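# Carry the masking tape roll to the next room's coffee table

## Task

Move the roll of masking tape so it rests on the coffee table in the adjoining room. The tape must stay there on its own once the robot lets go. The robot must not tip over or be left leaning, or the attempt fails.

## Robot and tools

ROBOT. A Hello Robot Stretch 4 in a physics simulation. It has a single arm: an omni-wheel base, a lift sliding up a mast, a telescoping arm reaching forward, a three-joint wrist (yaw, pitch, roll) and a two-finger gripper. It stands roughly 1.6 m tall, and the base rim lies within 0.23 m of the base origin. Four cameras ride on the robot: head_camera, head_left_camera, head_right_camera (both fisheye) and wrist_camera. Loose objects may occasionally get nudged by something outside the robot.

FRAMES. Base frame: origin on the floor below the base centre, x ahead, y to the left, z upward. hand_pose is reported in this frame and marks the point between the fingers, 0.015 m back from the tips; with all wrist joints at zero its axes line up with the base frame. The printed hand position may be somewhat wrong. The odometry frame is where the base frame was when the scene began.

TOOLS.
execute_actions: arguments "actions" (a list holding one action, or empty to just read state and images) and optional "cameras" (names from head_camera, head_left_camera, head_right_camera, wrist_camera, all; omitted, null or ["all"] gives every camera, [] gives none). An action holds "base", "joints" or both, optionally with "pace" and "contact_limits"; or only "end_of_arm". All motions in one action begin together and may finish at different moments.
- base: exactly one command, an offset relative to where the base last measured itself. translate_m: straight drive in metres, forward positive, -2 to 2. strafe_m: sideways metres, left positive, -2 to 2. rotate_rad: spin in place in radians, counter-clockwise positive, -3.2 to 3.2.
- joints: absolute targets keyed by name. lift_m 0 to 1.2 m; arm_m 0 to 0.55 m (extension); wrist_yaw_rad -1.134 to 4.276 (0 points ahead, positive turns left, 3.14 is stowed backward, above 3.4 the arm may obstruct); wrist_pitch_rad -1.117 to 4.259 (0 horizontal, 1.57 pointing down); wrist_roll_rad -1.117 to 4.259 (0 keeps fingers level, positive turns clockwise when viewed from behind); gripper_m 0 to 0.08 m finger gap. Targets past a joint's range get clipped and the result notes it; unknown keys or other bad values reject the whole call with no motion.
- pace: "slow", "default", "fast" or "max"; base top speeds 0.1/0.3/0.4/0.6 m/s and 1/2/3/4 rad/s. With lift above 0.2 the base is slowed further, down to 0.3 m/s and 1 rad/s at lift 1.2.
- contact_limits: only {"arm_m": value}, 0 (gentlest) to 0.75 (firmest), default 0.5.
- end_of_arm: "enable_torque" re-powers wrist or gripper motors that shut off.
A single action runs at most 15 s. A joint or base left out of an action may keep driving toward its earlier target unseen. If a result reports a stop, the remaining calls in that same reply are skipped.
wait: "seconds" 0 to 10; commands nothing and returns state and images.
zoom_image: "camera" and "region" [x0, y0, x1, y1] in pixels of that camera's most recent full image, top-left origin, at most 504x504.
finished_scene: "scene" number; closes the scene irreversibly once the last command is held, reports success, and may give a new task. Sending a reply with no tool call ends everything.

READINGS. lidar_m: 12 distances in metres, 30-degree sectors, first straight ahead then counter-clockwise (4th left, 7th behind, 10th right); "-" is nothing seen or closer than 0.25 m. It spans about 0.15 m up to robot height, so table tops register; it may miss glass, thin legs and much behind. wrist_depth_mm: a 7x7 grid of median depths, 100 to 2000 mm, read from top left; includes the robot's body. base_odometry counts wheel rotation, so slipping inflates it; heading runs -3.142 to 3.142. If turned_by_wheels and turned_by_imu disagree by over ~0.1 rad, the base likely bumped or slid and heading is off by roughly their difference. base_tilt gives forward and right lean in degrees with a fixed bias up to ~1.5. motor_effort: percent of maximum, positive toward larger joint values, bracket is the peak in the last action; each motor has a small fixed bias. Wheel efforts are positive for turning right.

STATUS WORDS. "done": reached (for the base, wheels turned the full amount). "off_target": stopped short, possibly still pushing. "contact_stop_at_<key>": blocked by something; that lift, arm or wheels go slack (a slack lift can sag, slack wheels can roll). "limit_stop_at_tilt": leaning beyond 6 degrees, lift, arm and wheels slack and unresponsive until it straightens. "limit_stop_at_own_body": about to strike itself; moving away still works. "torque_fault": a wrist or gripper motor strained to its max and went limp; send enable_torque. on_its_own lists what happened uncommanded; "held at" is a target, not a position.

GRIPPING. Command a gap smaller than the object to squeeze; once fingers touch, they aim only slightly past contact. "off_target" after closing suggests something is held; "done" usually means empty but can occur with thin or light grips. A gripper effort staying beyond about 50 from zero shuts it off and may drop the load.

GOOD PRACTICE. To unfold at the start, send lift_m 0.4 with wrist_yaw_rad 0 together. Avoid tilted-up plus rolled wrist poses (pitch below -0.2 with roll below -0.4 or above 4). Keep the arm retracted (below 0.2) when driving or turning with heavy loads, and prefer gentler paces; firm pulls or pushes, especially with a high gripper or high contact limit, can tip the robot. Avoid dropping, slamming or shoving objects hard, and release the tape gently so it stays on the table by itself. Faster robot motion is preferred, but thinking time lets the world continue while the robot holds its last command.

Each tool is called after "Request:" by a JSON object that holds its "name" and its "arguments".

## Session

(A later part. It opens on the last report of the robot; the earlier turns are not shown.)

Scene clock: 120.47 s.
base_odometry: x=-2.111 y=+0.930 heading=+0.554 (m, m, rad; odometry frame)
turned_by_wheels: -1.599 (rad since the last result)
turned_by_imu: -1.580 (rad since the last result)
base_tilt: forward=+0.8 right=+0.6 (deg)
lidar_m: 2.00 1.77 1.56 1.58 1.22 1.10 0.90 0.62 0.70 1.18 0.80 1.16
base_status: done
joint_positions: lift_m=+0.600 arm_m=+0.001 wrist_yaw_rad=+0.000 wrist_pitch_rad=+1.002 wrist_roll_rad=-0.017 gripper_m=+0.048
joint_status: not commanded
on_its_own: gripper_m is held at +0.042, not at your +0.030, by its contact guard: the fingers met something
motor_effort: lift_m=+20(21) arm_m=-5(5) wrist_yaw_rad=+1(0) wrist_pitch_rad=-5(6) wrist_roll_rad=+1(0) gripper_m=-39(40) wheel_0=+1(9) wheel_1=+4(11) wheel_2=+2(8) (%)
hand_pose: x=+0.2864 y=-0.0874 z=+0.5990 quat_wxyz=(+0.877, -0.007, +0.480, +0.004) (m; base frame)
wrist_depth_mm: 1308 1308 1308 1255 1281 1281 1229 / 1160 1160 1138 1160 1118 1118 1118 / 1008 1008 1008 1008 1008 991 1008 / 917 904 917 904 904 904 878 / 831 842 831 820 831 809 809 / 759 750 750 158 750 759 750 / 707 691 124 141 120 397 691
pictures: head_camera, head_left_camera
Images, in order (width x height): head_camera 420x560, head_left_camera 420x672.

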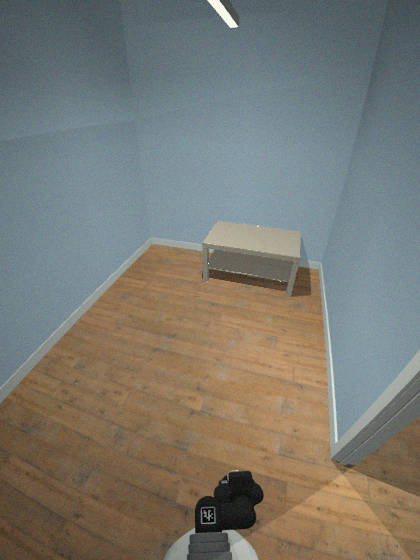

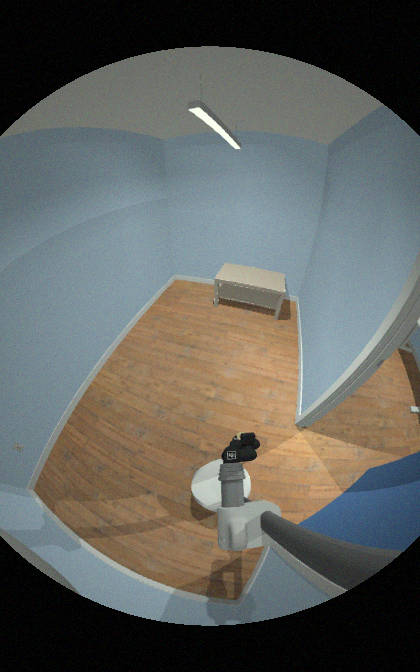

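Request:
{"name": "execute_actions", "arguments": {"actions": [{"base":{"rotate_rad":-0.1}}], "cameras": []}}

Request:
{"name": "execute_actions", "arguments": {"actions": [{"base":{"translate_m":1.55},"joints":{"arm_m":0.35},"pace":"fast"}], "cameras": ["head_camera","wrist_camera"]}}

Scene clock: 127.67 s.
base_odometry: x=-2.111 y=+0.930 heading=+0.455 (m, m, rad; odometry frame)
turned_by_wheels: -0.099 (rad since the last result)
turned_by_imu: -0.098 (rad since the last result)
base_tilt: forward=+0.7 right=+0.5 (deg)
lidar_m: 2.01 1.86 1.58 1.56 1.31 1.10 1.07 0.61 0.67 1.01 0.79 0.97
base_status: done
joint_positions: lift_m=+0.600 arm_m=+0.001 wrist_yaw_rad=+0.000 wrist_pitch_rad=+1.002 wrist_roll_rad=-0.017 gripper_m=+0.048
joint_status: not commanded
on_its_own: gripper_m is held at +0.042, not at your +0.030, by its contact guard: the fingers met something
motor_effort: lift_m=+20(20) arm_m=-5(5) wrist_yaw_rad=+1(0) wrist_pitch_rad=-6(6) wrist_roll_rad=+1(1) gripper_m=-40(40) wheel_0=+3(8) wheel_1=+3(7) wheel_2=+3(7) (%)
hand_pose: x=+0.2864 y=-0.0874 z=+0.5990 quat_wxyz=(+0.877, -0.007, +0.480, +0.004) (m; base frame)
wrist_depth_mm: 1308 1281 1308 1281 1281 1255 991 / 1160 1138 1118 1138 1118 1138 960 / 1025 1008 1025 1008 991 1008 917 / 917 904 917 904 904 904 854 / 831 831 820 820 809 820 778 / 759 741 759 158 750 750 741 / 699 707 124 141 120 394 691
pictures: none
No camera images: the call's "cameras" was empty. Leave "cameras" out to get every camera's image.

Scene clock: 132.83 s.
base_odometry: x=-0.719 y=+1.611 heading=+0.455 (m, m, rad; odometry frame)
turned_by_wheels: +0.000 (rad since the last result)
turned_by_imu: -0.012 (rad since the last result)
base_tilt: forward=+0.6 right=+0.4 (deg)
lidar_m: 0.52 0.59 1.22 1.22 1.37 2.36 2.08 1.00 0.84 0.84 0.60 0.51
base_status: done
joint_positions: lift_m=+0.600 arm_m=+0.349 wrist_yaw_rad=+0.000 wrist_pitch_rad=+1.001 wrist_roll_rad=-0.017 gripper_m=+0.048
joint_status: all done
on_its_own: gripper_m is held at +0.042, not at your +0.030, by its contact guard: the fingers met something
motor_effort: lift_m=+20(20) arm_m=+5(6) wrist_yaw_rad=+0(1) wrist_pitch_rad=-3(6) wrist_roll_rad=+0(1) gripper_m=-40(40) wheel_0=+0(9) wheel_1=+2(10) wheel_2=-1(17) (%)
hand_pose: x=+0.6347 y=-0.0874 z=+0.5990 quat_wxyz=(+0.877, -0.007, +0.480, +0.004) (m; base frame)
wrist_depth_mm: 683 634 521 521 525 508 492 / 820 480 449 452 445 445 445 / 976 404 402 402 397 397 399 / 891 364 364 362 359 355 357 / 332 332 330 330 329 325 325 / 304 303 301 158 300 300 297 / 279 283 124 142 120 192 277
pictures: head_camera, wrist_camera
Images, in order (width x height): head_camera 420x560, wrist_camera 616x392.

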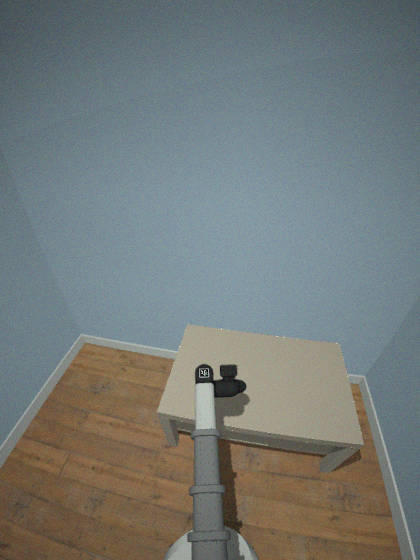

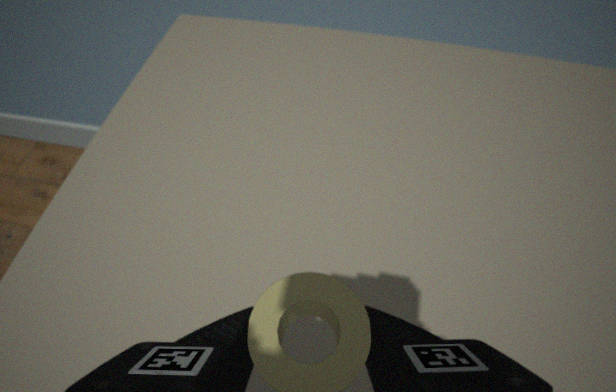

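Request:
{"name": "execute_actions", "arguments": {"actions": [{"joints":{"arm_m":0.45,"lift_m":0.5}}], "cameras": []}}

Request:
{"name": "execute_actions", "arguments": {"actions": [{"joints":{"lift_m":0.478},"pace":"slow"}], "cameras": []}}

Request:
{"name": "execute_actions", "arguments": {"actions": [{"joints":{"gripper_m":0.08}}], "cameras": []}}

Request:
{"name": "execute_actions", "arguments": {"actions": [{"joints":{"lift_m":0.58}}], "cameras": ["wrist_camera"]}}

Scene clock: 147.40 s.
base_odometry: x=-0.719 y=+1.611 heading=+0.455 (m, m, rad; odometry frame)
turned_by_wheels: +0.000 (rad since the last result)
turned_by_imu: +0.000 (rad since the last result)
base_tilt: forward=+0.8 right=+0.4 (deg)
lidar_m: 0.51 0.57 1.22 1.21 1.39 2.34 2.10 0.99 0.83 0.83 0.63 0.51
base_status: not commanded
joint_positions: lift_m=+0.500 arm_m=+0.449 wrist_yaw_rad=+0.000 wrist_pitch_rad=+1.002 wrist_roll_rad=-0.017 gripper_m=+0.048
joint_status: all done
on_its_own: gripper_m is held at +0.042, not at your +0.030, by its contact guard: the fingers met something
motor_effort: lift_m=+17(17) arm_m=+5(5) wrist_yaw_rad=-1(0) wrist_pitch_rad=-4(6) wrist_roll_rad=+1(1) gripper_m=-39(40) wheel_0=+0(0) wheel_1=+2(2) wheel_2=+0(1) (%)
hand_pose: x=+0.7346 y=-0.0874 z=+0.4992 quat_wxyz=(+0.877, -0.007, +0.480, +0.004) (m; base frame)
wrist_depth_mm: 549 343 347 343 343 336 340 / 322 304 301 298 298 298 298 / 273 270 268 268 265 266 266 / 244 244 241 241 241 240 238 / 222 220 220 220 219 218 217 / 202 203 202 158 202 200 199 / 187 189 124 141 120 146 186
pictures: none
No camera images: the call's "cameras" was empty. Leave "cameras" out to get every camera's image.

Scene clock: 148.33 s.
base_odometry: x=-0.719 y=+1.611 heading=+0.455 (m, m, rad; odometry frame)
turned_by_wheels: +0.000 (rad since the last result)
turned_by_imu: +0.000 (rad since the last result)
base_tilt: forward=+0.6 right=+0.4 (deg)
lidar_m: 0.51 0.59 1.22 1.23 1.38 2.37 2.07 1.00 0.85 0.82 0.61 0.50
base_status: not commanded
joint_positions: lift_m=+0.478 arm_m=+0.449 wrist_yaw_rad=+0.000 wrist_pitch_rad=+1.002 wrist_roll_rad=-0.017 gripper_m=+0.048
joint_status: all done
on_its_own: gripper_m is held at +0.042, not at your +0.030, by its contact guard: the fingers met something
motor_effort: lift_m=+16(15) arm_m=+5(5) wrist_yaw_rad=-1(1) wrist_pitch_rad=-5(6) wrist_roll_rad=+1(1) gripper_m=-40(40) wheel_0=+0(0) wheel_1=+2(2) wheel_2=-1(0) (%)
hand_pose: x=+0.7346 y=-0.0874 z=+0.4773 quat_wxyz=(+0.877, -0.007, +0.480, +0.004) (m; base frame)
wrist_depth_mm: 521 307 309 306 304 301 301 / 274 271 268 267 266 266 266 / 243 241 240 238 236 237 236 / 217 216 216 216 213 213 213 / 198 197 196 196 195 195 193 / 180 181 181 158 179 178 178 / 167 169 123 141 120 137 -
pictures: none
No camera images: the call's "cameras" was empty. Leave "cameras" out to get every camera's image.

Scene clock: 149.37 s.
base_odometry: x=-0.719 y=+1.611 heading=+0.455 (m, m, rad; odometry frame)
turned_by_wheels: +0.000 (rad since the last result)
turned_by_imu: +0.000 (rad since the last result)
base_tilt: forward=+0.7 right=+0.6 (deg)
lidar_m: 0.48 0.59 1.23 1.22 1.40 2.34 2.07 1.00 0.84 0.83 0.63 0.51
base_status: not commanded
joint_positions: lift_m=+0.478 arm_m=+0.449 wrist_yaw_rad=+0.000 wrist_pitch_rad=+1.002 wrist_roll_rad=-0.017 gripper_m=+0.080
joint_status: all done
motor_effort: lift_m=+16(17) arm_m=+5(5) wrist_yaw_rad=+0(0) wrist_pitch_rad=-4(5) wrist_roll_rad=+2(0) gripper_m=+2(39) wheel_0=+0(0) wheel_1=+2(2) wheel_2=+0(1) (%)
hand_pose: x=+0.7346 y=-0.0874 z=+0.4773 quat_wxyz=(+0.877, -0.007, +0.480, +0.004) (m; base frame)
wrist_depth_mm: 525 307 307 307 304 301 301 / 276 271 270 267 267 266 266 / 243 242 240 238 237 238 236 / 218 217 216 214 215 213 213 / 198 197 197 195 196 195 193 / 180 181 180 158 179 178 178 / 168 104 161 143 154 108 -
pictures: none
No camera images: the call's "cameras" was empty. Leave "cameras" out to get every camera's image.

Scene clock: 150.80 s.
base_odometry: x=-0.719 y=+1.611 heading=+0.455 (m, m, rad; odometry frame)
turned_by_wheels: +0.000 (rad since the last result)
turned_by_imu: +0.000 (rad since the last result)
base_tilt: forward=+0.7 right=+0.4 (deg)
lidar_m: 0.51 0.59 1.21 1.21 1.40 2.37 2.06 1.02 0.84 0.84 0.62 0.52
base_status: not commanded
joint_positions: lift_m=+0.580 arm_m=+0.449 wrist_yaw_rad=+0.000 wrist_pitch_rad=+1.002 wrist_roll_rad=-0.017 gripper_m=+0.080
joint_status: all done
motor_effort: lift_m=+21(20) arm_m=+5(5) wrist_yaw_rad=-1(0) wrist_pitch_rad=-4(3) wrist_roll_rad=+1(1) gripper_m=+2(2) wheel_0=+0(0) wheel_1=+2(2) wheel_2=-1(0) (%)
hand_pose: x=+0.7346 y=-0.0874 z=+0.5789 quat_wxyz=(+0.877, -0.007, +0.480, +0.004) (m; base frame)
wrist_depth_mm: 554 517 480 459 439 418 402 / 661 564 418 421 415 418 430 / 820 377 375 373 370 370 370 / 866 340 338 336 336 334 332 / 309 307 309 307 306 303 304 / 283 282 283 282 282 278 278 / 264 104 252 245 253 108 -
pictures: wrist_camera
Images, in order (width x height): wrist_camera 616x392.

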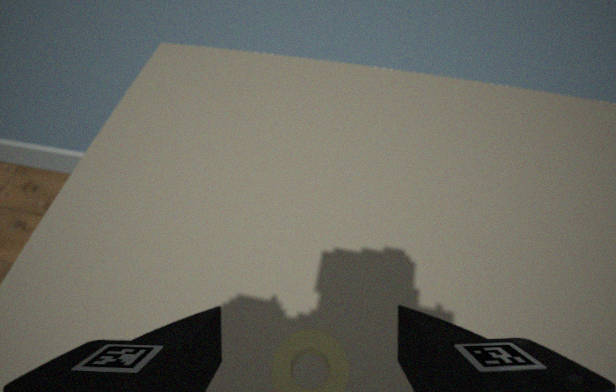

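Request:
{"name": "finished_scene", "arguments": {"scene": 1}}

The scene is finished: the task was done.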